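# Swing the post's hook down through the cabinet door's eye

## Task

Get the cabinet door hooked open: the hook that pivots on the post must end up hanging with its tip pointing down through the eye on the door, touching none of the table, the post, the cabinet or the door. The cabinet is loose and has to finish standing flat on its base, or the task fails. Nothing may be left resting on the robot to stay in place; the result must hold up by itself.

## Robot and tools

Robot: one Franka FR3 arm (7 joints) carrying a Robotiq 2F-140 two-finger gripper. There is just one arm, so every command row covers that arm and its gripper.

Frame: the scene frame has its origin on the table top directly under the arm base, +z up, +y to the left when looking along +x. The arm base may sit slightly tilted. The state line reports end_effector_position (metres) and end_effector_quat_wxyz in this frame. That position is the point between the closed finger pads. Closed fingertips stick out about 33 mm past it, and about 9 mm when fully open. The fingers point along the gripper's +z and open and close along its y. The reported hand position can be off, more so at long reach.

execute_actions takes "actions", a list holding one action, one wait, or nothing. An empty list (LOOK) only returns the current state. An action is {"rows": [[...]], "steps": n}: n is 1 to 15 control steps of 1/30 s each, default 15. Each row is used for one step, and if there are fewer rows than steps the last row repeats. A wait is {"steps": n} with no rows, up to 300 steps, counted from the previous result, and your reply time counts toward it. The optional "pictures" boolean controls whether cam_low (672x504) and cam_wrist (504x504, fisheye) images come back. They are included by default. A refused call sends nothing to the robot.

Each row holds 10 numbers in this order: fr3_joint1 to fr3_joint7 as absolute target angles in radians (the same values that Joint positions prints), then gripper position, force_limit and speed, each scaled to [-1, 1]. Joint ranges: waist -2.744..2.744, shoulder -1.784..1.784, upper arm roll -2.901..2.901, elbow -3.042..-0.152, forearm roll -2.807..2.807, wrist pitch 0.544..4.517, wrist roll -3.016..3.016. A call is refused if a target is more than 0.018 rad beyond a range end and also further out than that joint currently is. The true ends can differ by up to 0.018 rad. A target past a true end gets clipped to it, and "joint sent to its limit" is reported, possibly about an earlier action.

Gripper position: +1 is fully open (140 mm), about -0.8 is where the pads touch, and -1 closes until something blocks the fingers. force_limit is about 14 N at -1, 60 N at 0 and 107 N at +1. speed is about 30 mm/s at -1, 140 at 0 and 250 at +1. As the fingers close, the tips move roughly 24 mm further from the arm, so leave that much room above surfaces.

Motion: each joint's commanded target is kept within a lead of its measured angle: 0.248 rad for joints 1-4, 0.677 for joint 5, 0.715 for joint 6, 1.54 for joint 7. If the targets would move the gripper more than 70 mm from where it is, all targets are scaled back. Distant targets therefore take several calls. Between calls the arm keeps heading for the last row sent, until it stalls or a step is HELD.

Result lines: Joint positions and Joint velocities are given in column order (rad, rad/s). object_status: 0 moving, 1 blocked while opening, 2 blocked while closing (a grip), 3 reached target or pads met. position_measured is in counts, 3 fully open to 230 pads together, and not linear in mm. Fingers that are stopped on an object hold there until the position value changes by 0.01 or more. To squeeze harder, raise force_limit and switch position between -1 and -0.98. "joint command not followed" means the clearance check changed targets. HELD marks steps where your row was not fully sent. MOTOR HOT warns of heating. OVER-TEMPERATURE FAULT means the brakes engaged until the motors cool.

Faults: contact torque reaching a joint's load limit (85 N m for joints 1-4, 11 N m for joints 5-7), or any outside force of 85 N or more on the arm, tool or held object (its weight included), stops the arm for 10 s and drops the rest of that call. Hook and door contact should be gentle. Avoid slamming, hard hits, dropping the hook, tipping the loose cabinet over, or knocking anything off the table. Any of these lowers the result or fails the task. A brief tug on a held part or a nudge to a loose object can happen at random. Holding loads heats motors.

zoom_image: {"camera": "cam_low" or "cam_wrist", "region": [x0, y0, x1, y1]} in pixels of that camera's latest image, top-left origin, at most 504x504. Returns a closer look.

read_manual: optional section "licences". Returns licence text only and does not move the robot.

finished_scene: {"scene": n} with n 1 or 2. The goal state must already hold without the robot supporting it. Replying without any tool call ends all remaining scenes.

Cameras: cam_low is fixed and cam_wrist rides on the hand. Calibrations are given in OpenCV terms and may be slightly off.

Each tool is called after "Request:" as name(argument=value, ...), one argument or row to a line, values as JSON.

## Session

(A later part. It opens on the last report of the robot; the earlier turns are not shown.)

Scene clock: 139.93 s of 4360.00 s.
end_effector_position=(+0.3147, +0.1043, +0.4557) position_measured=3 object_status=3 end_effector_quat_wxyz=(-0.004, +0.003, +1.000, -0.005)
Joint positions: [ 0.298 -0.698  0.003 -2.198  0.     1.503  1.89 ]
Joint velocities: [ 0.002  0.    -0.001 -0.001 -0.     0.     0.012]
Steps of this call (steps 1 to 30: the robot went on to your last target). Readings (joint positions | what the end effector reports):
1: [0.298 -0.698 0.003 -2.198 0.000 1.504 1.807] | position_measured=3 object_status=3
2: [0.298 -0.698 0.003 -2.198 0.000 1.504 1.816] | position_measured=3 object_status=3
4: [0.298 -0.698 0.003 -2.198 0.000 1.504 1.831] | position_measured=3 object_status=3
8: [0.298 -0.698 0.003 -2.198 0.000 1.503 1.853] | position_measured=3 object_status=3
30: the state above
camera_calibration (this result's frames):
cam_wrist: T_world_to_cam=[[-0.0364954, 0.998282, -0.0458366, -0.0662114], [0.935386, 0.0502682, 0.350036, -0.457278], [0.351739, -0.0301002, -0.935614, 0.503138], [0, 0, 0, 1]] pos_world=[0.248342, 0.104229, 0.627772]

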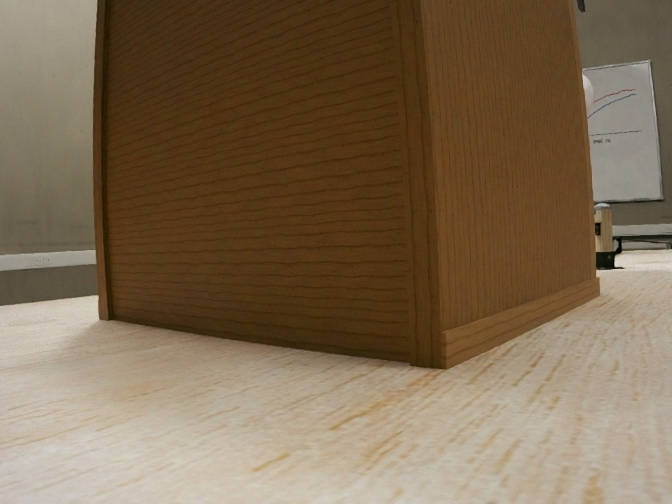

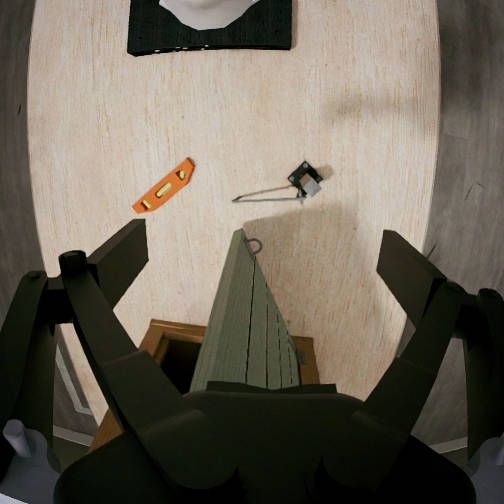

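Request:
execute_actions(
  actions=[
    {"rows":[[0.2,-0.7,0,-2.2,0,1.5,1.4,1,-1,0],[0.1,-0.65,0,-2.16,0,1.51,1.4,1,-1,0],[0.05,-0.6,0,-2.12,0,1.52,1.4,1,-1,0],[0.05,-0.55,0,-2.08,0,1.53,1.4,1,-1,0],[0.06,-0.5,0,-2.04,0,1.54,1.4,1,-1,0],[0.07,-0.45,0,-2.0,0,1.55,1.4,1,-1,0],[0.085,-0.4,0,-1.96,0,1.56,1.4,1,-1,0],[0.1,-0.35,0,-1.92,0,1.57,1.4,1,-1,0],[0.11,-0.3,0,-1.88,0,1.58,1.4,1,-1,0],[0.12,-0.25,0,-1.84,0,1.59,1.4,1,-1,0],[0.122,-0.2,0,-1.8,0,1.6,1.35,1,-1,0],[0.122,-0.15,0,-1.76,0,1.61,1.32,1,-1,0],[0.122,-0.1,0,-1.712,0,1.611,1.32,1,-1,0]]},
  ],
  pictures=false,
)

Request:
execute_actions(
  actions=[
    {"rows":[[0.135,-0.1,0,-1.712,0,1.611,1.32,-0.33,-1,-0.7]]},
  ],
  pictures=false,
)

Request:
execute_actions(
  actions=[
    {"steps":55},
  ],
)

Request:
execute_actions(
  actions=[
    {"rows":[[0.135,-0.1,0,-1.712,0,1.611,1.32,1,-1,0]]},
  ],
  pictures=false,
)

Request:
execute_actions(
  actions=[
    {"rows":[[0.12,-0.15,0,-1.76,0,1.61,1.32,1,-1,0],[0.11,-0.2,0,-1.8,0,1.6,1.32,1,-1,0],[0.095,-0.25,0,-1.84,0,1.59,1.32,1,-1,0],[0.08,-0.3,0,-1.88,0,1.58,1.32,1,-1,0],[0.06,-0.35,0,-1.92,0,1.57,1.32,1,-1,0],[0.04,-0.4,0,-1.96,0,1.56,1.32,1,-1,0],[0.02,-0.45,0,-2.0,0,1.55,1.32,1,-1,0],[0,-0.5,0,-2.04,0,1.54,1.32,1,-1,0],[-0.02,-0.55,0,-2.08,0,1.53,1.32,1,-1,0],[-0.02,-0.6,0,-2.12,0,1.52,1.32,1,-1,0],[-0.02,-0.65,0,-2.16,0,1.51,1.32,1,-1,0],[-0.02,-0.7,0,-2.2,0,1.5,1.32,1,-1,0]]},
  ],
  pictures=false,
)

Request:
execute_actions(
  actions=[
    {"rows":[[0.3,-0.7,0,-2.2,0,1.5,1.9,1,-1,0]]},
  ],
  pictures=false,
)

Request:
execute_actions(
  actions=[
    {"steps":30},
  ],
)

Request:
zoom_image(
  camera="cam_wrist",
  region=[180,160,340,320],
)

Scene clock: 164.23 s of 4360.00 s.
end_effector_position=(+0.5041, +0.0687, +0.4366) position_measured=3 object_status=3 end_effector_quat_wxyz=(-0.020, -0.114, +0.993, -0.004)
Joint positions: [ 0.119 -0.139 -0.002 -1.755 -0.     1.587  1.472]
Joint velocities: [ 0.036  0.764  0.006  0.427  0.     0.14  -0.483]
Steps of this call (steps 1 to 15: the robot went on to your last target; steps 16 to 90: nothing new was sent; then 20.80 s passed at rest; steps 91 to 105: all 15 steps of this action). Readings (joint positions | what the end effector reports):
91: [0.278 -0.698 0.009 -2.199 0.002 1.503 1.850] | position_measured=3 object_status=3
92: [0.233 -0.691 0.015 -2.190 0.003 1.503 1.804] | position_measured=3 object_status=3
94: [0.137 -0.641 0.009 -2.141 0.002 1.508 1.729] | position_measured=3 object_status=3
98: [0.085 -0.462 -0.007 -1.999 -0.000 1.533 1.614] | position_measured=3 object_status=3
105: the state above

Scene clock: 164.73 s of 4360.00 s.
end_effector_position=(+0.5225, +0.0787, +0.4368) position_measured=50 object_status=0 end_effector_quat_wxyz=(-0.010, -0.179, +0.984, -0.003)
Joint positions: [ 0.133 -0.099 -0.001 -1.714 -0.     1.607  1.355]
Joint velocities: [-0.     0.    -0.     0.    -0.001  0.006 -0.093]
Steps of this call (steps 1 to 15: all 15 steps of this action). Readings (joint positions | what the end effector reports):
1: [0.121 -0.119 -0.002 -1.744 -0.000 1.591 1.457] | position_measured=3 object_status=0
2: [0.125 -0.106 -0.002 -1.736 -0.000 1.594 1.443] | position_measured=6 object_status=0
4: [0.130 -0.097 -0.002 -1.727 -0.000 1.598 1.420] | position_measured=12 object_status=0
8: [0.133 -0.098 -0.001 -1.716 -0.000 1.604 1.387] | position_measured=26 object_status=0
15: the state above

Scene clock: 166.57 s of 4360.00 s.
end_effector_position=(+0.5230, +0.0791, +0.4371) position_measured=171 object_status=3 end_effector_quat_wxyz=(-0.009, -0.193, +0.981, -0.003)
Joint positions: [ 0.134 -0.099 -0.001 -1.713 -0.     1.609  1.327]
Joint velocities: [-0.001  0.     0.001  0.001 -0.002  0.    -0.001]
Steps of this call (steps 1 to 30: the robot went on to your last target; steps 31 to 55: nothing new was sent). Readings (joint positions | what the end effector reports):
1: [0.133 -0.099 -0.001 -1.713 -0.000 1.607 1.352] | position_measured=53 object_status=0
2: [0.133 -0.099 -0.001 -1.713 -0.000 1.607 1.349] | position_measured=57 object_status=0
4: [0.133 -0.099 -0.001 -1.713 -0.000 1.608 1.345] | position_measured=63 object_status=0
8: [0.133 -0.099 -0.001 -1.713 -0.000 1.608 1.338] | position_measured=77 object_status=0
55: the state above
The arm was judged still, so your last target was given up. Only a new action makes it travel on or press farther. Fingers that are still opening or closing keep moving.
camera_calibration (this result's frames):
cam_wrist: T_world_to_cam=[[-0.418277, 0.907496, -0.0386662, 0.169471], [0.848422, 0.405543, 0.340169, -0.622711], [0.324383, 0.10948, -0.939569, 0.416723], [0, 0, 0, 1]] pos_world=[0.46403, 0.0531189, 0.609919]

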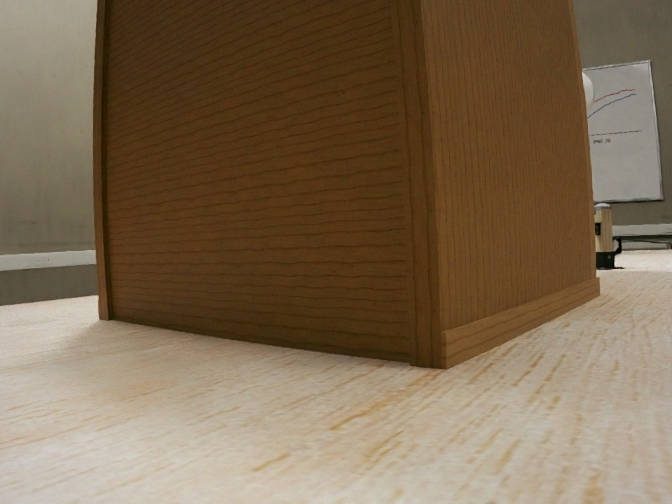

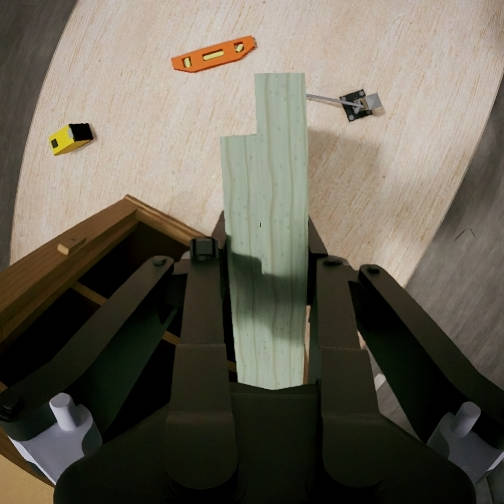

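Scene clock: 167.07 s of 4360.00 s.
end_effector_position=(+0.5231, +0.0791, +0.4373) position_measured=66 object_status=0 end_effector_quat_wxyz=(-0.008, -0.193, +0.981, -0.003)
Joint positions: [ 0.134 -0.099 -0.001 -1.713 -0.     1.609  1.327]
Joint velocities: [ 0.001 -0.001  0.     0.001  0.    -0.     0.001]
Steps of this call (steps 1 to 15: all 15 steps of this action). Readings (joint positions | what the end effector reports):
1: [0.134 -0.099 -0.001 -1.713 -0.000 1.609 1.327] | position_measured=171 object_status=0
2: [0.134 -0.099 -0.001 -1.713 -0.000 1.609 1.327] | position_measured=165 object_status=0
4: [0.134 -0.099 -0.001 -1.713 -0.000 1.609 1.327] | position_measured=150 object_status=0
8: [0.134 -0.099 -0.001 -1.713 -0.000 1.609 1.327] | position_measured=120 object_status=0
15: the state above

Scene clock: 167.57 s of 4360.00 s.
end_effector_position=(+0.3450, +0.0013, +0.4671) position_measured=3 object_status=3 end_effector_quat_wxyz=(+0.013, -0.118, +0.993, -0.005)
Joint positions: [-0.016 -0.682 -0.004 -2.169  0.     1.525  1.326]
Joint velocities: [-0.024 -0.419  0.008 -0.299  0.    -0.138 -0.001]
Steps of this call (steps 1 to 15: all 15 steps of this action). Readings (joint positions | what the end effector reports):
1: [0.132 -0.108 -0.001 -1.725 -0.000 1.610 1.327] | position_measured=59 object_status=0
2: [0.127 -0.127 0.000 -1.750 -0.000 1.609 1.327] | position_measured=51 object_status=0
4: [0.110 -0.194 0.002 -1.813 -0.000 1.603 1.327] | position_measured=36 object_status=0
8: [0.043 -0.388 0.002 -1.956 0.000 1.578 1.326] | position_measured=6 object_status=0
15: the state above

Scene clock: 168.07 s of 4360.00 s.
end_effector_position=(+0.3151, +0.1045, +0.4558) position_measured=3 object_status=3 end_effector_quat_wxyz=(-0.003, -0.055, +0.998, -0.005)
Joint positions: [ 0.297 -0.698  0.004 -2.198  0.     1.504  1.774]
Joint velocities: [ 0.006 -0.    -0.007 -0.001  0.001 -0.008  0.393]
Steps of this call (steps 1 to 15: all 15 steps of this action). Readings (joint positions | what the end effector reports):
1: [0.025 -0.692 -0.017 -2.175 -0.003 1.521 1.367] | position_measured=3 object_status=3
2: [0.082 -0.696 -0.019 -2.180 -0.003 1.519 1.408] | position_measured=3 object_status=3
4: [0.192 -0.697 -0.010 -2.189 -0.002 1.515 1.495] | position_measured=3 object_status=3
8: [0.285 -0.697 0.006 -2.198 0.000 1.508 1.637] | position_measured=3 object_status=3
15: the state above

Scene clock: 169.07 s of 4360.00 s.
end_effector_position=(+0.3147, +0.1043, +0.4557) position_measured=3 object_status=3 end_effector_quat_wxyz=(-0.004, +0.003, +1.000, -0.005)
Joint positions: [ 0.298 -0.698  0.003 -2.198  0.     1.503  1.889]
Joint velocities: [-0.001 -0.    -0.    -0.001  0.001 -0.     0.017]
Steps of this call (steps 1 to 30: the robot went on to your last target). Readings (joint positions | what the end effector reports):
1: [0.297 -0.698 0.003 -2.198 0.000 1.504 1.787] | position_measured=3 object_status=3
2: [0.298 -0.698 0.003 -2.198 0.000 1.504 1.798] | position_measured=3 object_status=3
4: [0.298 -0.698 0.003 -2.198 0.000 1.504 1.817] | position_measured=3 object_status=3
8: [0.298 -0.698 0.003 -2.198 0.000 1.503 1.844] | position_measured=3 object_status=3
30: the state above
camera_calibration (this result's frames):
cam_wrist: T_world_to_cam=[[-0.0373489, 0.998247, -0.0459203, -0.0658719], [0.935339, 0.0510976, 0.350044, -0.457356], [0.351777, -0.0298773, -0.935607, 0.503092], [0, 0, 0, 1]] pos_world=[0.248346, 0.104157, 0.627767]

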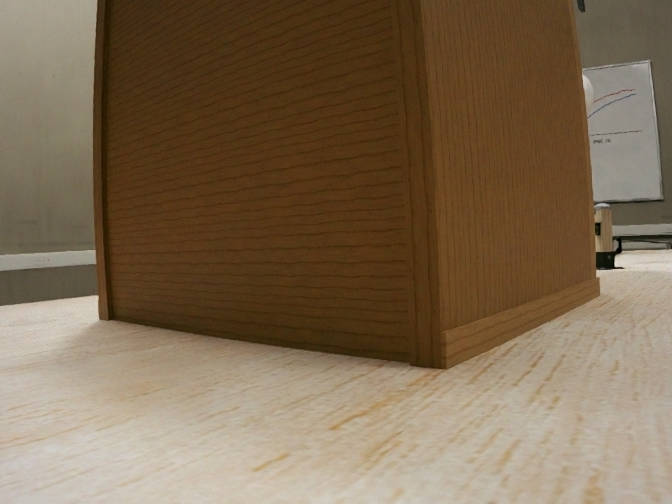

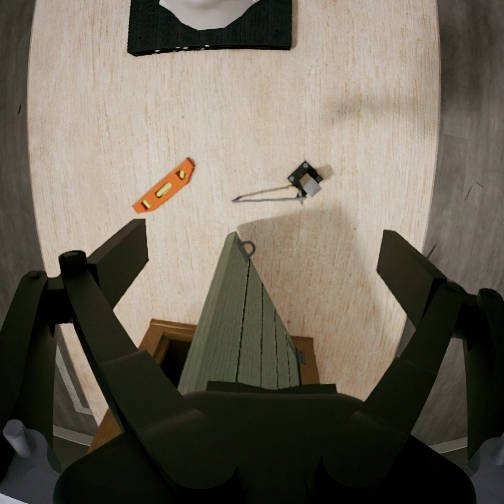

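Region (180, 160, 340, 320) of cam_wrist's 504x504 image, scaled by 3.150, with more detail than that image has.

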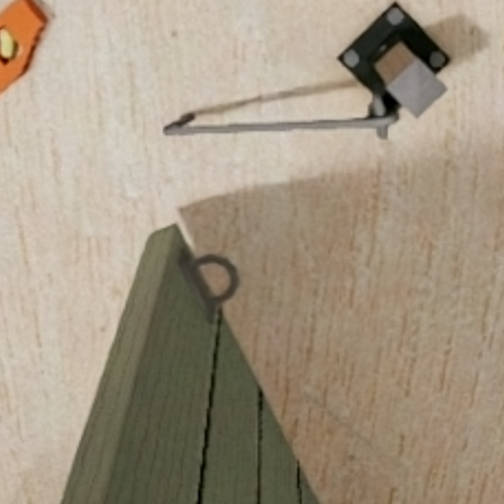

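Request:
execute_actions(
  actions=[
    {"rows":[[0.26,-0.7,0,-2.3,0,1.6,3.0,0.1,-1,0]]},
  ],
  pictures=false,
)

Request:
execute_actions(
  actions=[
    {"rows":[[0.26,-0.68,0,-2.36,0,1.7,3.0,0.1,-1,0],[0.26,-0.65,0,-2.42,0,1.8,3.0,0.1,-1,0],[0.26,-0.62,0,-2.48,0,1.9,3.0,0.1,-1,0],[0.26,-0.58,0,-2.53,0,2.0,3.0,0.1,-1,0],[0.26,-0.54,0,-2.57,0,2.08,3.0,0.1,-1,0],[0.26,-0.5,0,-2.6,0,2.15,3.0,0.1,-1,0],[0.26,-0.46,0,-2.63,0,2.2,3.0,0.1,-1,0],[0.26,-0.418,0,-2.655,0,2.237,3.0,0.1,-1,0]]},
  ],
  pictures=false,
)

Request:
execute_actions(
  actions=[
    {"steps":30},
  ],
)

Scene clock: 189.20 s of 4360.00 s.
end_effector_position=(+0.3231, +0.0941, +0.4166) position_measured=108 object_status=0 end_effector_quat_wxyz=(-0.006, +0.449, +0.894, -0.009)
Joint positions: [ 0.262 -0.698  0.002 -2.298  0.001  1.592  2.777]
Joint velocities: [-0.001 -0.002 -0.    -0.001  0.001  0.03   0.716]
Steps of this call (steps 1 to 15: the robot went on to your last target; steps 16 to 90: nothing new was sent; then 16.63 s passed at rest; steps 91 to 105: all 15 steps of this action). Readings (joint positions | what the end effector reports):
91: [0.291 -0.704 0.004 -2.217 0.001 1.520 1.990] | position_measured=3 object_status=0
92: [0.281 -0.707 0.004 -2.243 0.001 1.534 2.095] | position_measured=9 object_status=0
94: [0.269 -0.701 0.002 -2.277 0.001 1.553 2.272] | position_measured=24 object_status=0
98: [0.263 -0.697 0.002 -2.297 0.001 1.576 2.528] | position_measured=54 object_status=0
105: the state above

Scene clock: 189.70 s of 4360.00 s.
end_effector_position=(+0.3441, +0.0985, +0.1929) position_measured=117 object_status=3 end_effector_quat_wxyz=(-0.036, +0.519, +0.853, -0.044)
Joint positions: [ 0.262 -0.416  0.002 -2.654  0.001  2.138  2.939]
Joint velocities: [-0.001  0.032  0.001 -0.05   0.     0.566  0.181]
Steps of this call (steps 1 to 15: all 15 steps of this action). Readings (joint positions | what the end effector reports):
1: [0.262 -0.699 0.002 -2.309 0.001 1.609 2.800] | position_measured=115 object_status=0
2: [0.262 -0.696 0.002 -2.334 0.001 1.642 2.820] | position_measured=117 object_status=0
4: [0.262 -0.665 0.002 -2.401 0.001 1.720 2.847] | position_measured=117 object_status=0
8: [0.262 -0.555 0.002 -2.526 0.001 1.887 2.881] | position_measured=117 object_status=3
15: the state above

Scene clock: 190.70 s of 4360.00 s.
end_effector_position=(+0.3738, +0.1069, +0.1993) position_measured=117 object_status=3 end_effector_quat_wxyz=(-0.004, +0.542, +0.841, -0.009)
Joint positions: [ 0.262 -0.416  0.002 -2.655  0.001  2.234  2.991]
Joint velocities: [ 0.001  0.001 -0.    -0.001  0.     0.002  0.008]
Steps of this call (steps 1 to 30: the robot went on to your last target). Readings (joint positions | what the end effector reports):
1: [0.262 -0.416 0.002 -2.655 0.001 2.155 2.945] | position_measured=117 object_status=3
2: [0.262 -0.416 0.002 -2.655 0.001 2.169 2.950] | position_measured=117 object_status=3
4: [0.262 -0.416 0.002 -2.655 0.001 2.191 2.958] | position_measured=117 object_status=3
8: [0.262 -0.416 0.002 -2.655 0.001 2.215 2.971] | position_measured=117 object_status=3
30: the state above
The arm was judged still, so your last target was given up. Only a new action makes it travel on or press farther. Fingers that are still opening or closing keep moving.
camera_calibration (this result's frames):
cam_wrist: T_world_to_cam=[[0.891016, 0.450676, -0.0546125, -0.364746], [0.438632, -0.823646, 0.359458, -0.145692], [0.117018, -0.344238, -0.931562, 0.363015], [0, 0, 0, 1]] pos_world=[0.346421, 0.169347, 0.370621]

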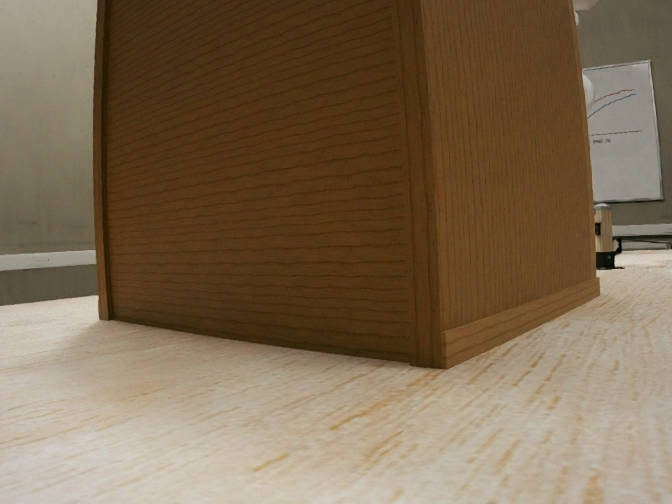

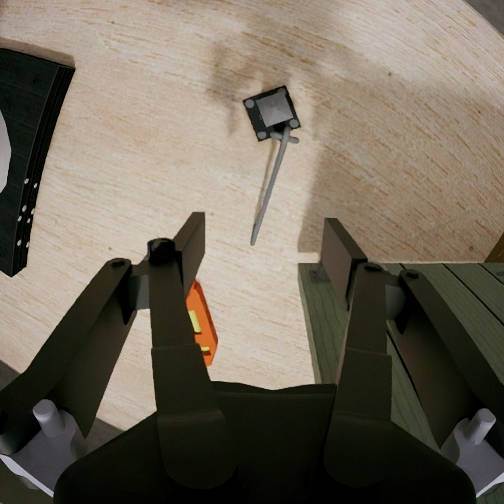

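Request:
execute_actions(
  actions=[
    {"rows":[[0.256,-0.395,0,-2.66,0,2.33,3.0,0.1,-1,0],[0.256,-0.37,0,-2.665,0,2.37,3.0,0.1,-1,0],[0.256,-0.345,0,-2.67,0,2.4,3.0,0.1,-1,0],[0.256,-0.32,0,-2.675,0,2.43,3.0,0.1,-1,0],[0.256,-0.295,0,-2.68,0,2.46,3.0,0.1,-1,0],[0.256,-0.27,0,-2.685,0,2.49,3.0,0.1,-1,0],[0.256,-0.245,0,-2.69,0,2.52,3.0,0.1,-1,0],[0.256,-0.22,0,-2.694,0,2.55,3.0,0.1,-1,0],[0.256,-0.195,0,-2.698,0,2.58,3.0,0.1,-1,0],[0.256,-0.17,0,-2.702,0,2.61,3.0,0.1,-1,0],[0.256,-0.145,0,-2.706,0,2.623,3.0,0.1,-1,0],[0.256,-0.12,0,-2.709,0,2.623,3.0,0.1,-1,0],[0.256,-0.1,0,-2.711,0,2.623,3.0,0.1,-1,0],[0.256,-0.089,0,-2.712,0,2.623,3.0,0.1,-1,0]]},
  ],
  pictures=false,
)

Request:
execute_actions(
  actions=[
    {"steps":20},
  ],
)

Request:
execute_actions(
  actions=[
    {"rows":[[0.256,-0.089,0,-2.712,0,2.623,3.0,-1,-1,-0.6]]},
  ],
  pictures=false,
)

Request:
execute_actions(
  actions=[
    {"steps":25},
  ],
)

Scene clock: 203.50 s of 4360.00 s.
end_effector_position=(+0.3806, +0.1066, +0.0857) position_measured=117 object_status=3 end_effector_quat_wxyz=(-0.012, +0.544, +0.839, -0.018)
Joint positions: [ 0.258 -0.113  0.002 -2.709  0.001  2.566  2.993]
Joint velocities: [-0.002  0.427  0.    -0.099  0.001  0.299  0.003]
Steps of this call (steps 1 to 90: nothing new was sent; then 9.30 s passed at rest; steps 91 to 105: all 15 steps of this action). Readings (joint positions | what the end effector reports):
91: [0.261 -0.414 0.002 -2.656 0.001 2.248 2.993] | position_measured=117 object_status=3
92: [0.260 -0.405 0.002 -2.656 0.001 2.269 2.993] | position_measured=117 object_status=3
94: [0.259 -0.372 0.002 -2.660 0.001 2.316 2.993] | position_measured=117 object_status=3
98: [0.258 -0.276 0.002 -2.680 0.001 2.420 2.993] | position_measured=117 object_status=3
105: the state above

Scene clock: 204.17 s of 4360.00 s.
end_effector_position=(+0.3880, +0.1086, +0.0793) position_measured=117 object_status=3 end_effector_quat_wxyz=(-0.003, +0.544, +0.839, -0.008)
Joint positions: [ 0.258 -0.09   0.002 -2.713  0.001  2.619  2.993]
Joint velocities: [ 0.002 -0.    -0.     0.001 -0.001  0.007  0.   ]
Steps of this call (steps 1 to 20: the robot went on to your last target). Readings (joint positions | what the end effector reports):
1: [0.258 -0.102 0.002 -2.711 0.001 2.575 2.993] | position_measured=117 object_status=3
2: [0.258 -0.095 0.002 -2.713 0.001 2.582 2.993] | position_measured=117 object_status=3
4: [0.258 -0.091 0.002 -2.713 0.001 2.594 2.993] | position_measured=117 object_status=3
8: [0.258 -0.090 0.002 -2.713 0.001 2.608 2.993] | position_measured=117 object_status=3
20: the state above
camera_calibration (this result's frames):
cam_wrist: T_world_to_cam=[[0.893775, 0.445286, -0.0537274, -0.385308], [0.433349, -0.826448, 0.359434, -0.105079], [0.115648, -0.344536, -0.931623, 0.250794], [0, 0, 0, 1]] pos_world=[0.360911, 0.171137, 0.250713]

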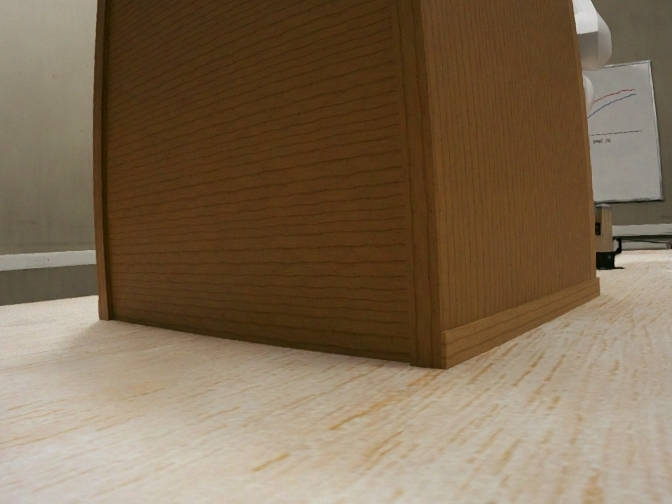

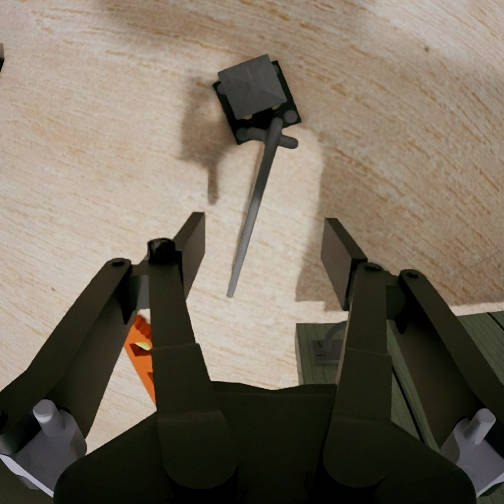

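Scene clock: 204.67 s of 4360.00 s.
end_effector_position=(+0.3883, +0.1087, +0.0794) position_measured=172 object_status=0 end_effector_quat_wxyz=(-0.003, +0.544, +0.839, -0.008)
Joint positions: [ 0.258 -0.09   0.002 -2.713  0.001  2.62   2.993]
Joint velocities: [ 0.     0.001  0.    -0.001 -0.     0.001  0.   ]
Steps of this call (steps 1 to 15: all 15 steps of this action). Readings (joint positions | what the end effector reports):
1: [0.258 -0.090 0.002 -2.713 0.001 2.619 2.993] | position_measured=117 object_status=0
2: [0.258 -0.090 0.002 -2.713 0.001 2.619 2.993] | position_measured=120 object_status=0
4: [0.258 -0.090 0.002 -2.713 0.001 2.619 2.993] | position_measured=128 object_status=0
8: [0.258 -0.090 0.002 -2.713 0.001 2.620 2.993] | position_measured=144 object_status=0
15: the state above

Scene clock: 205.50 s of 4360.00 s.
end_effector_position=(+0.3884, +0.1087, +0.0794) position_measured=223 object_status=2 end_effector_quat_wxyz=(-0.003, +0.544, +0.839, -0.008)
Joint positions: [ 0.258 -0.09   0.002 -2.713  0.001  2.62   2.993]
Joint velocities: [ 0.001 -0.     0.001  0.001 -0.     0.     0.001]
Steps of this call (steps 1 to 15: the robot went on to your last target; steps 16 to 25: nothing new was sent). Readings (joint positions | what the end effector reports):
1: [0.258 -0.090 0.002 -2.713 0.001 2.620 2.993] | position_measured=176 object_status=0
2: [0.258 -0.090 0.002 -2.713 0.001 2.620 2.993] | position_measured=180 object_status=0
4: [0.258 -0.090 0.002 -2.713 0.001 2.620 2.993] | position_measured=188 object_status=0
8: [0.258 -0.090 0.002 -2.713 0.001 2.620 2.993] | position_measured=204 object_status=0
25: the state above
The arm was judged still, so your last target was given up. Only a new action makes it travel on or press farther. Fingers that are still opening or closing keep moving.
camera_calibration (this result's frames):
cam_wrist: T_world_to_cam=[[0.893867, 0.445256, -0.0524348, -0.385855], [0.432848, -0.826598, 0.359692, -0.105026], [0.116813, -0.344213, -0.931597, 0.250382], [0, 0, 0, 1]] pos_world=[0.361116, 0.171175, 0.2508]

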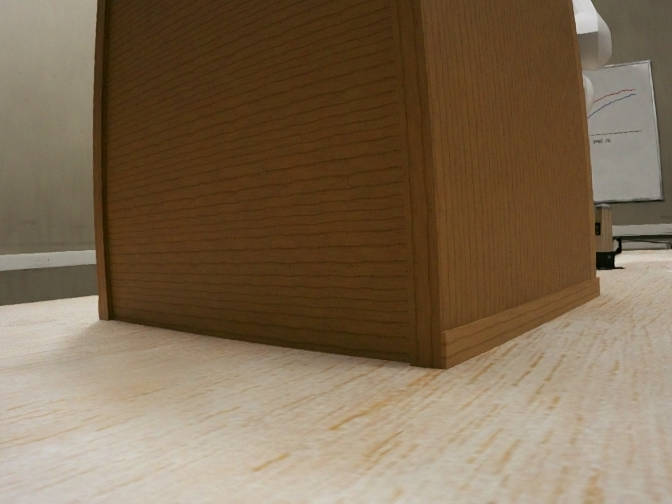

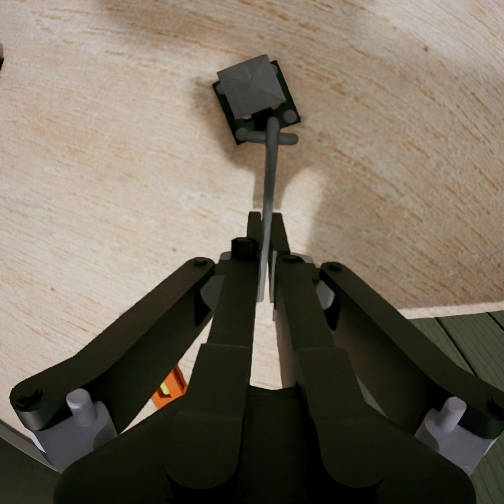

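Request:
execute_actions(
  actions=[
    {"rows":[[0.256,-0.1,0,-2.71,0,2.59,3.0,-1,-1,-0.6],[0.256,-0.11,0,-2.708,0,2.575,3.0,-1,-1,-0.6],[0.256,-0.121,0,-2.706,0,2.56,3.0,-1,-1,-0.6],[0.256,-0.131,0,-2.704,0,2.548,3.0,-1,-1,-0.6],[0.256,-0.142,0,-2.702,0,2.535,3.0,-1,-1,-0.6],[0.256,-0.152,0,-2.7,0,2.522,3.0,-1,-1,-0.6],[0.256,-0.163,0,-2.698,0,2.509,3.0,-1,-1,-0.6],[0.256,-0.173,0,-2.696,0,2.496,3.0,-1,-1,-0.6],[0.256,-0.184,0,-2.694,0,2.483,3.0,-1,-1,-0.6],[0.256,-0.194,0,-2.691,0,2.47,3.0,-1,-1,-0.6],[0.256,-0.205,0,-2.689,0,2.457,3.0,-1,-1,-0.6],[0.256,-0.215,0,-2.686,0,2.444,3.0,-1,-1,-0.6],[0.256,-0.226,0,-2.683,0,2.432,3.0,-1,-1,-0.6],[0.256,-0.236,0,-2.68,0,2.432,3.0,-1,-1,-0.6],[0.256,-0.246,0,-2.678,0,2.432,3.0,-1,-1,-0.6]]},
  ],
  pictures=false,
)

Request:
execute_actions(
  actions=[
    {"steps":15},
  ],
)

Request:
execute_actions(
  actions=[
    {"rows":[[0.257,-0.24,0,-2.672,0,2.43,2.9,-1,-1,-0.6],[0.258,-0.235,0,-2.666,0,2.43,2.87,-1,-1,-0.6],[0.259,-0.229,0,-2.66,0,2.43,2.84,-1,-1,-0.6],[0.26,-0.224,0,-2.654,0,2.43,2.81,-1,-1,-0.6],[0.261,-0.218,0,-2.648,0,2.43,2.78,-1,-1,-0.6],[0.262,-0.212,0,-2.642,0,2.43,2.75,-1,-1,-0.6],[0.264,-0.207,0,-2.636,0,2.43,2.72,-1,-1,-0.6],[0.265,-0.201,0,-2.63,0,2.43,2.69,-1,-1,-0.6],[0.267,-0.196,0,-2.624,0,2.43,2.66,-1,-1,-0.6],[0.269,-0.19,0,-2.618,0,2.43,2.63,-1,-1,-0.6],[0.271,-0.184,0,-2.612,0,2.43,2.62,-1,-1,-0.6],[0.273,-0.179,0,-2.606,0,2.426,2.62,-1,-1,-0.6],[0.275,-0.173,0,-2.6,0,2.426,2.62,-1,-1,-0.6],[0.277,-0.168,0,-2.594,0,2.426,2.62,-1,-1,-0.6],[0.279,-0.162,0,-2.588,0,2.426,2.62,-1,-1,-0.6]]},
  ],
  pictures=false,
)

Request:
execute_actions(
  actions=[
    {"steps":25},
  ],
)

Scene clock: 223.03 s of 4360.00 s.
end_effector_position=(+0.3897, +0.1070, +0.1271) position_measured=223 object_status=2 end_effector_quat_wxyz=(-0.002, +0.547, +0.837, -0.007)
Joint positions: [ 0.255 -0.219 -0.001 -2.689 -0.001  2.469  2.995]
Joint velocities: [ 0.039 -0.291  0.029  0.045  0.007 -0.276 -0.   ]
Steps of this call (steps 1 to 90: nothing new was sent; then 14.03 s passed at rest; steps 91 to 105: all 15 steps of this action). Readings (joint positions | what the end effector reports):
91: [0.258 -0.091 0.002 -2.713 0.001 2.617 2.994] | position_measured=223 object_status=2
92: [0.257 -0.095 0.001 -2.712 0.001 2.611 2.994] | position_measured=223 object_status=2
94: [0.255 -0.107 -0.000 -2.710 0.001 2.595 2.995] | position_measured=223 object_status=2
98: [0.252 -0.146 -0.003 -2.703 -0.001 2.552 2.995] | position_measured=223 object_status=2
105: the state above

Scene clock: 223.53 s of 4360.00 s.
end_effector_position=(+0.3878, +0.1092, +0.1358) position_measured=223 object_status=2 end_effector_quat_wxyz=(-0.004, +0.545, +0.838, -0.008)
Joint positions: [ 0.259 -0.241  0.001 -2.682  0.002  2.436  2.996]
Joint velocities: [ 0.    -0.003  0.     0.002  0.    -0.004  0.   ]
Steps of this call (steps 1 to 15: the robot went on to your last target). Readings (joint positions | what the end effector reports):
1: [0.257 -0.227 -0.000 -2.688 -0.001 2.461 2.995] | position_measured=223 object_status=2
2: [0.258 -0.233 0.001 -2.687 -0.001 2.454 2.995] | position_measured=223 object_status=2
4: [0.258 -0.238 0.001 -2.686 -0.000 2.446 2.995] | position_measured=223 object_status=2
8: [0.259 -0.240 0.001 -2.683 0.001 2.439 2.995] | position_measured=223 object_status=2
15: the state above
camera_calibration (this result's frames):
cam_wrist: T_world_to_cam=[[0.894783, 0.443132, -0.0547554, -0.382374], [0.431792, -0.827555, 0.35876, -0.123985], [0.113665, -0.344655, -0.931822, 0.304476], [0, 0, 0, 1]] pos_world=[0.361069, 0.171777, 0.307261]

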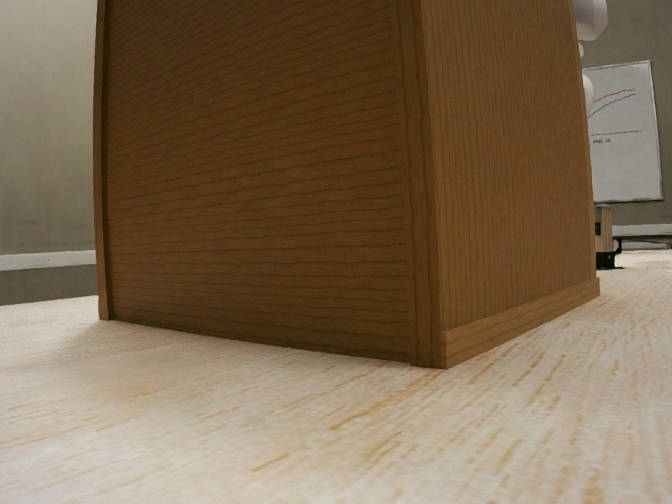

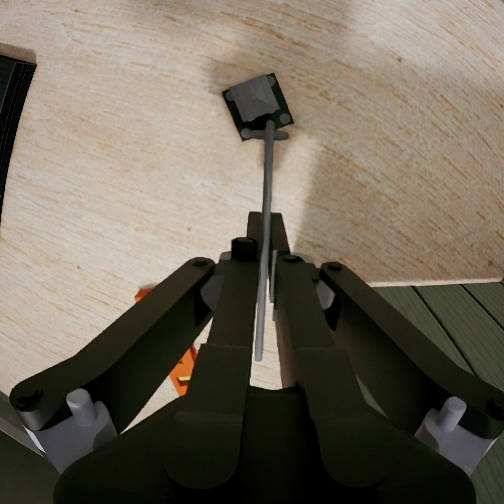

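Scene clock: 224.03 s of 4360.00 s.
end_effector_position=(+0.3989, +0.1139, +0.1322) position_measured=223 object_status=2 end_effector_quat_wxyz=(-0.017, +0.436, +0.899, -0.018)
Joint positions: [ 0.267 -0.174 -0.003 -2.615  0.001  2.405  2.75 ]
Joint velocities: [ 0.016  0.163 -0.028  0.139 -0.003 -0.117 -0.348]
Steps of this call (steps 1 to 15: all 15 steps of this action). Readings (joint positions | what the end effector reports):
1: [0.259 -0.240 0.001 -2.681 0.002 2.435 2.988] | position_measured=223 object_status=2
2: [0.260 -0.239 0.001 -2.678 0.002 2.435 2.977] | position_measured=223 object_status=2
4: [0.261 -0.232 0.001 -2.670 0.002 2.432 2.949] | position_measured=223 object_status=2
8: [0.263 -0.211 0.001 -2.649 0.002 2.428 2.874] | position_measured=223 object_status=2
15: the state above

Scene clock: 224.87 s of 4360.00 s.
end_effector_position=(+0.3991, +0.1137, +0.1312) position_measured=223 object_status=2 end_effector_quat_wxyz=(-0.022, +0.398, +0.917, -0.021)
Joint positions: [ 0.268 -0.162 -0.005 -2.603  0.     2.392  2.665]
Joint velocities: [ 0.001  0.001  0.001  0.001  0.001 -0.    -0.012]
Steps of this call (steps 1 to 25: the robot went on to your last target). Readings (joint positions | what the end effector reports):
1: [0.267 -0.169 -0.004 -2.611 0.000 2.402 2.739] | position_measured=223 object_status=2
2: [0.267 -0.167 -0.004 -2.608 0.000 2.399 2.730] | position_measured=223 object_status=2
4: [0.268 -0.164 -0.005 -2.605 0.000 2.396 2.714] | position_measured=223 object_status=2
8: [0.268 -0.163 -0.005 -2.603 0.000 2.393 2.692] | position_measured=223 object_status=2
25: the state above
camera_calibration (this result's frames):
cam_wrist: T_world_to_cam=[[0.696339, 0.7119, -0.0911621, -0.341287], [0.695256, -0.637561, 0.331867, -0.246701], [0.178135, -0.294473, -0.938911, 0.269934], [0, 0, 0, 1]] pos_world=[0.361087, 0.165163, 0.304204]

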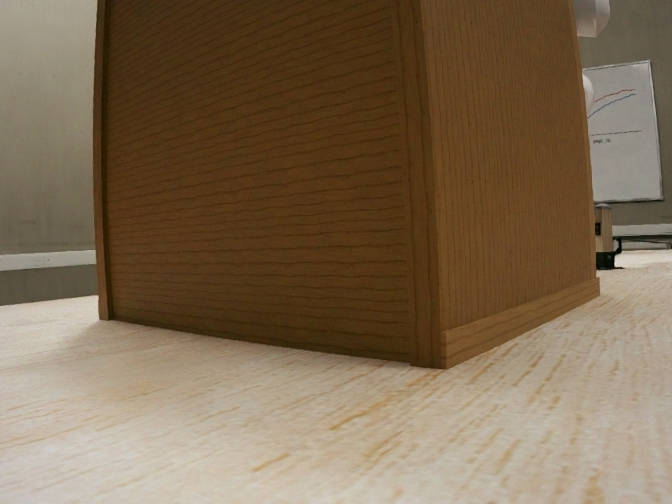

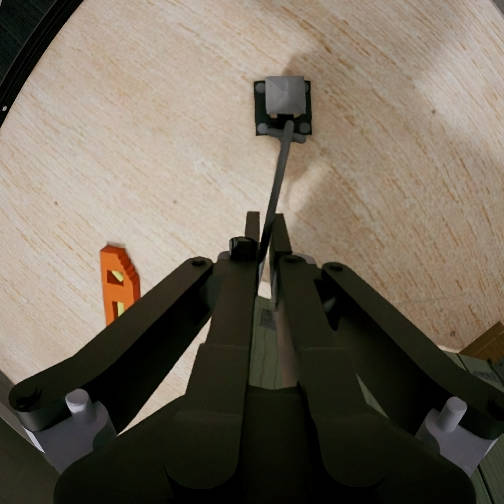

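Request:
execute_actions(
  actions=[
    {"rows":[[0.264,-0.19,0,-2.62,0,2.43,2.8,-1,-1,-0.6],[0.264,-0.2,0,-2.63,0,2.43,2.8,-1,-1,-0.6],[0.264,-0.207,0,-2.636,0,2.43,2.8,-1,-1,-0.6],[0.264,-0.215,0,-2.636,0,2.41,2.8,-1,-1,-0.6],[0.264,-0.223,0,-2.634,0,2.4,2.8,-1,-1,-0.6],[0.264,-0.231,0,-2.632,0,2.39,2.8,-1,-1,-0.6],[0.264,-0.239,0,-2.63,0,2.38,2.8,-1,-1,-0.6],[0.264,-0.247,0,-2.628,0,2.37,2.8,-1,-1,-0.6],[0.264,-0.255,0,-2.626,0,2.36,2.8,-1,-1,-0.6],[0.264,-0.263,0,-2.624,0,2.355,2.8,-1,-1,-0.6],[0.264,-0.27,0,-2.622,0,2.352,2.8,-1,-1,-0.6]]},
  ],
)

Request:
execute_actions(
  actions=[
    {"rows":[[0.265,-0.266,0,-2.618,0,2.35,2.75,-1,-1,-0.6],[0.266,-0.262,0,-2.614,0,2.35,2.72,-1,-1,-0.6],[0.267,-0.258,0,-2.61,0,2.35,2.7,-1,-1,-0.6],[0.268,-0.254,0,-2.606,0,2.35,2.68,-1,-1,-0.6],[0.269,-0.25,0,-2.602,0,2.35,2.66,-1,-1,-0.6],[0.27,-0.246,0,-2.598,0,2.35,2.64,-1,-1,-0.6],[0.272,-0.242,0,-2.594,0,2.35,2.62,-1,-1,-0.6],[0.273,-0.238,0,-2.59,0,2.35,2.62,-1,-1,-0.6],[0.275,-0.234,0,-2.586,0,2.35,2.62,-1,-1,-0.6],[0.276,-0.23,0,-2.582,0,2.35,2.62,-1,-1,-0.6],[0.278,-0.226,0,-2.578,0,2.35,2.62,-1,-1,-0.6],[0.279,-0.222,0,-2.573,0,2.35,2.62,-1,-1,-0.6]]},
  ],
  pictures=false,
)

Request:
execute_actions(
  actions=[
    {"steps":20},
  ],
)

Scene clock: 236.07 s of 4360.00 s.
end_effector_position=(+0.3935, +0.1224, +0.1565) position_measured=223 object_status=2 end_effector_quat_wxyz=(-0.008, +0.443, +0.896, -0.008)
Joint positions: [ 0.276 -0.257  0.009 -2.631  0.01   2.366  2.779]
Joint velocities: [ 0.001 -0.03   0.001  0.     0.003 -0.065  0.079]
Steps of this call (steps 1 to 30: the robot went on to your last target; steps 31 to 90: nothing new was sent; then 7.70 s passed at rest; steps 91 to 105: all 15 steps of this action). Readings (joint positions | what the end effector reports):
91: [0.267 -0.167 -0.005 -2.608 0.001 2.395 2.676] | position_measured=223 object_status=2
92: [0.267 -0.175 -0.005 -2.615 0.002 2.402 2.691] | position_measured=223 object_status=2
94: [0.267 -0.191 -0.003 -2.627 0.003 2.409 2.716] | position_measured=223 object_status=2
98: [0.269 -0.220 0.002 -2.634 0.006 2.397 2.750] | position_measured=223 object_status=2
105: the state above
camera_calibration (this result's frames):
cam_wrist: T_world_to_cam=[[0.767, 0.639154, -0.0565014, -0.365629], [0.614818, -0.706879, 0.349745, -0.208302], [0.183601, -0.302992, -0.93514, 0.295544], [0, 0, 0, 1]] pos_world=[0.354244, 0.175997, 0.328569]

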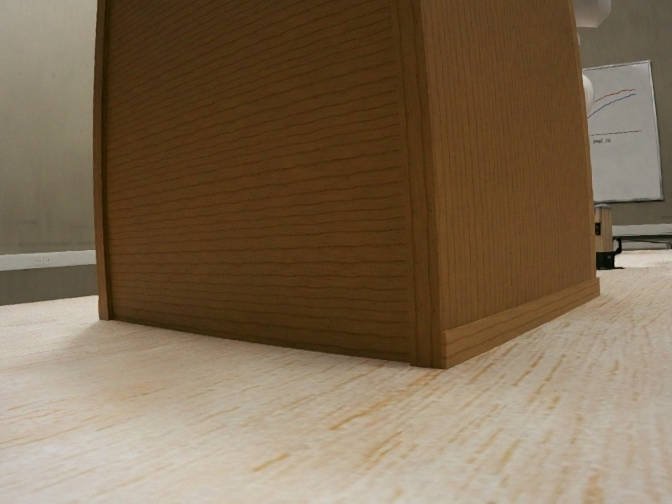

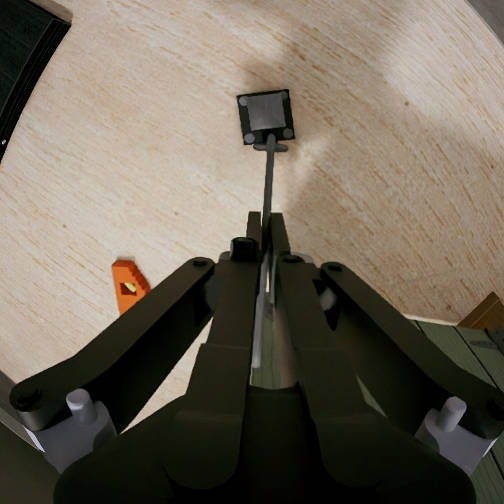

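Scene clock: 236.57 s of 4360.00 s.
end_effector_position=(+0.4006, +0.1281, +0.1563) position_measured=223 object_status=2 end_effector_quat_wxyz=(-0.015, +0.391, +0.920, -0.013)
Joint positions: [ 0.284 -0.217  0.009 -2.587  0.009  2.344  2.672]
Joint velocities: [ 0.008  0.025  0.     0.035 -0.001 -0.024 -0.147]
Steps of this call (steps 1 to 15: all 15 steps of this action). Readings (joint positions | what the end effector reports):
1: [0.276 -0.257 0.009 -2.631 0.011 2.364 2.779] | position_measured=223 object_status=2
2: [0.276 -0.256 0.009 -2.629 0.011 2.362 2.775] | position_measured=223 object_status=2
4: [0.277 -0.251 0.009 -2.623 0.011 2.359 2.762] | position_measured=223 object_status=2
8: [0.280 -0.238 0.009 -2.609 0.011 2.354 2.722] | position_measured=223 object_status=2
15: the state above

Scene clock: 237.23 s of 4360.00 s.
end_effector_position=(+0.4013, +0.1292, +0.1567) position_measured=223 object_status=2 end_effector_quat_wxyz=(-0.015, +0.373, +0.928, -0.013)
Joint positions: [ 0.286 -0.215  0.009 -2.584  0.009  2.343  2.636]
Joint velocities: [-0.    -0.001 -0.     0.001 -0.001 -0.001 -0.013]
Steps of this call (steps 1 to 20: the robot went on to your last target). Readings (joint positions | what the end effector reports):
1: [0.284 -0.217 0.009 -2.586 0.009 2.343 2.667] | position_measured=223 object_status=2
2: [0.284 -0.216 0.009 -2.586 0.009 2.343 2.663] | position_measured=223 object_status=2
4: [0.285 -0.216 0.009 -2.585 0.009 2.343 2.657] | position_measured=223 object_status=2
8: [0.285 -0.215 0.009 -2.584 0.009 2.343 2.647] | position_measured=223 object_status=2
20: the state above
camera_calibration (this result's frames):
cam_wrist: T_world_to_cam=[[0.658674, 0.749185, -0.0697851, -0.344638], [0.722086, -0.603315, 0.33853, -0.263045], [0.21152, -0.273372, -0.938364, 0.28177], [0, 0, 0, 1]] pos_world=[0.357345, 0.176527, 0.329401]

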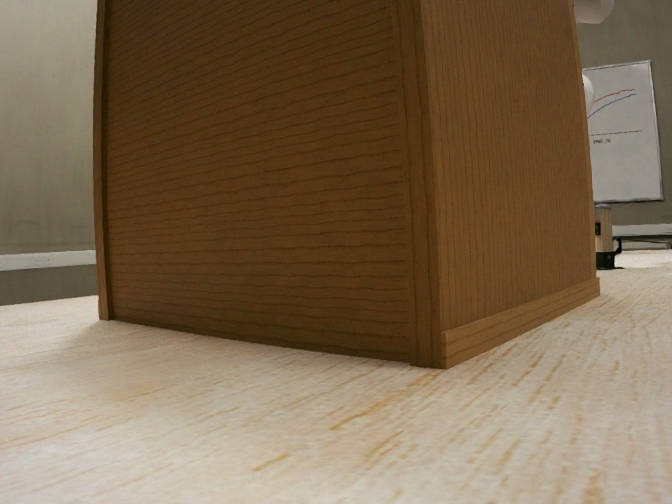

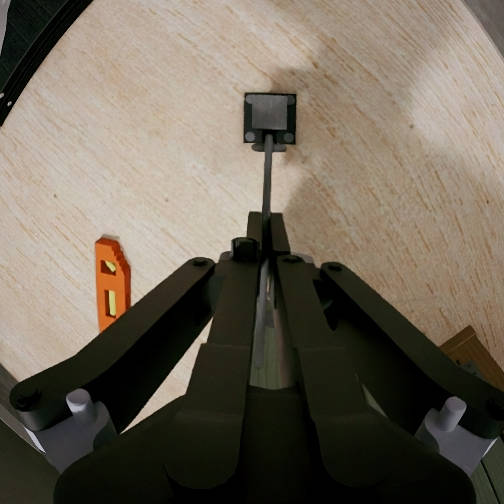

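Request:
execute_actions(
  actions=[
    {"rows":[[0.284,-0.215,0,-2.584,0,2.36,2.62,-1,-1,-0.6],[0.284,-0.209,0,-2.585,0,2.37,2.62,-1,-1,-0.6],[0.283,-0.203,0,-2.586,0,2.38,2.62,-1,-1,-0.6],[0.283,-0.197,0,-2.587,0,2.39,2.62,-1,-1,-0.6],[0.282,-0.191,0,-2.588,0,2.4,2.62,-1,-1,-0.6],[0.282,-0.185,0,-2.589,0,2.41,2.62,-1,-1,-0.6],[0.281,-0.179,0,-2.59,0,2.42,2.62,-1,-1,-0.6],[0.281,-0.173,0,-2.591,0,2.43,2.62,-1,-1,-0.6],[0.28,-0.167,0,-2.592,0,2.44,2.62,-1,-1,-0.6],[0.28,-0.161,0,-2.593,0,2.45,2.62,-1,-1,-0.6],[0.279,-0.155,0,-2.594,0,2.455,2.62,-1,-1,-0.6],[0.279,-0.149,0,-2.595,0,2.46,2.62,-1,-1,-0.6],[0.279,-0.143,0,-2.596,0,2.46,2.62,-1,-1,-0.6],[0.279,-0.138,0,-2.597,0,2.46,2.62,-1,-1,-0.6]]},
  ],
  pictures=false,
)

Request:
execute_actions(
  actions=[
    {"steps":12},
  ],
  pictures=false,
)

Request:
execute_actions(
  actions=[
    {"rows":[[0.279,-0.138,0,-2.597,0,2.46,2.62,-0.2,-1,-0.6]]},
  ],
  pictures=false,
)

Request:
execute_actions(
  actions=[
    {"steps":20},
  ],
)

Request:
zoom_image(
  camera="cam_wrist",
  region=[170,200,370,400],
)

Scene clock: 248.67 s of 4360.00 s.
end_effector_position=(+0.4123, +0.1218, +0.1323) position_measured=223 object_status=2 end_effector_quat_wxyz=(-0.007, +0.372, +0.928, -0.010)
Joint positions: [ 0.276 -0.15  -0.002 -2.593 -0.002  2.432  2.622]
Joint velocities: [-0.02   0.122 -0.017 -0.017 -0.009  0.127 -0.011]
Steps of this call (steps 1 to 15: the robot went on to your last target; steps 16 to 90: nothing new was sent; then 7.93 s passed at rest; steps 91 to 105: all 15 steps of this action). Readings (joint positions | what the end effector reports):
91: [0.287 -0.214 0.009 -2.584 0.009 2.345 2.632] | position_measured=223 object_status=2
92: [0.287 -0.213 0.008 -2.585 0.009 2.348 2.632] | position_measured=223 object_status=2
94: [0.287 -0.208 0.007 -2.585 0.007 2.357 2.630] | position_measured=223 object_status=2
98: [0.283 -0.189 0.003 -2.588 0.002 2.384 2.627] | position_measured=223 object_status=2
105: the state above

Scene clock: 249.07 s of 4360.00 s.
end_effector_position=(+0.4135, +0.1216, +0.1287) position_measured=223 object_status=2 end_effector_quat_wxyz=(-0.006, +0.371, +0.928, -0.009)
Joint positions: [ 0.275 -0.141 -0.002 -2.597 -0.003  2.448  2.619]
Joint velocities: [-0.     0.    -0.001 -0.001  0.     0.005 -0.004]
Steps of this call (steps 1 to 12: the robot went on to your last target). Readings (joint positions | what the end effector reports):
1: [0.276 -0.146 -0.002 -2.594 -0.002 2.436 2.622] | position_measured=223 object_status=2
2: [0.275 -0.144 -0.002 -2.594 -0.003 2.439 2.622] | position_measured=223 object_status=2
4: [0.275 -0.142 -0.002 -2.595 -0.003 2.443 2.621] | position_measured=223 object_status=2
8: [0.275 -0.141 -0.002 -2.596 -0.003 2.447 2.620] | position_measured=223 object_status=2
12: the state above

Scene clock: 249.57 s of 4360.00 s.
end_effector_position=(+0.4156, +0.1229, +0.1288) position_measured=168 object_status=0 end_effector_quat_wxyz=(-0.003, +0.371, +0.929, -0.007)
Joint positions: [ 0.277 -0.14  -0.002 -2.597 -0.002  2.456  2.619]
Joint velocities: [ 0.001 -0.002 -0.    -0.001  0.001  0.003 -0.   ]
Steps of this call (steps 1 to 15: all 15 steps of this action). Readings (joint positions | what the end effector reports):
1: [0.275 -0.141 -0.002 -2.597 -0.003 2.448 2.619] | position_measured=223 object_status=0
2: [0.276 -0.141 -0.002 -2.597 -0.003 2.449 2.619] | position_measured=223 object_status=0
4: [0.276 -0.140 -0.002 -2.597 -0.002 2.452 2.619] | position_measured=212 object_status=0
8: [0.277 -0.140 -0.002 -2.597 -0.002 2.455 2.619] | position_measured=196 object_status=0
15: the state above

Scene clock: 250.23 s of 4360.00 s.
end_effector_position=(+0.4158, +0.1230, +0.1289) position_measured=154 object_status=3 end_effector_quat_wxyz=(-0.003, +0.371, +0.929, -0.007)
Joint positions: [ 0.277 -0.14  -0.002 -2.597 -0.002  2.457  2.619]
Joint velocities: [-0.001  0.002 -0.001  0.    -0.     0.001 -0.001]
Steps of this call (steps 1 to 15: the robot went on to your last target; steps 16 to 20: nothing new was sent). Readings (joint positions | what the end effector reports):
1: [0.277 -0.140 -0.002 -2.597 -0.002 2.456 2.619] | position_measured=164 object_status=0
2: [0.277 -0.140 -0.002 -2.597 -0.002 2.457 2.619] | position_measured=160 object_status=0
4: [0.277 -0.140 -0.002 -2.597 -0.002 2.457 2.619] | position_measured=154 object_status=0
8: [0.277 -0.140 -0.002 -2.597 -0.002 2.457 2.619] | position_measured=154 object_status=0
20: the state above
The arm was judged still, so your last target was given up. Only a new action makes it travel on or press farther. Fingers that are still opening or closing keep moving.
camera_calibration (this result's frames):
cam_wrist: T_world_to_cam=[[0.65598, 0.753077, -0.0506408, -0.353294], [0.716316, -0.600005, 0.35621, -0.268103], [0.237869, -0.269941, -0.933033, 0.238867], [0, 0, 0, 1]] pos_world=[0.366982, 0.169675, 0.30048]

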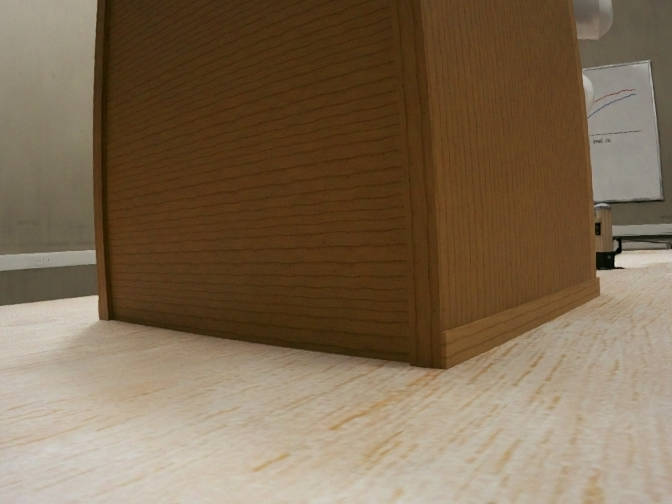

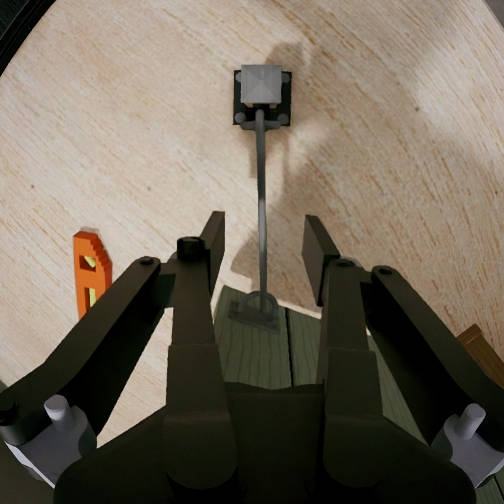

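Region (170, 200, 370, 400) of cam_wrist's 504x504 image, scaled by 2.520, with more detail than that image has.

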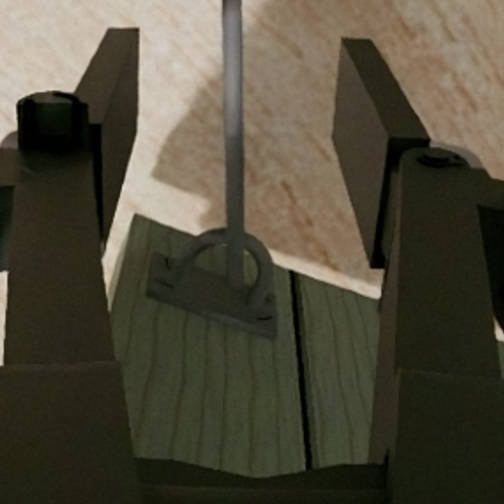

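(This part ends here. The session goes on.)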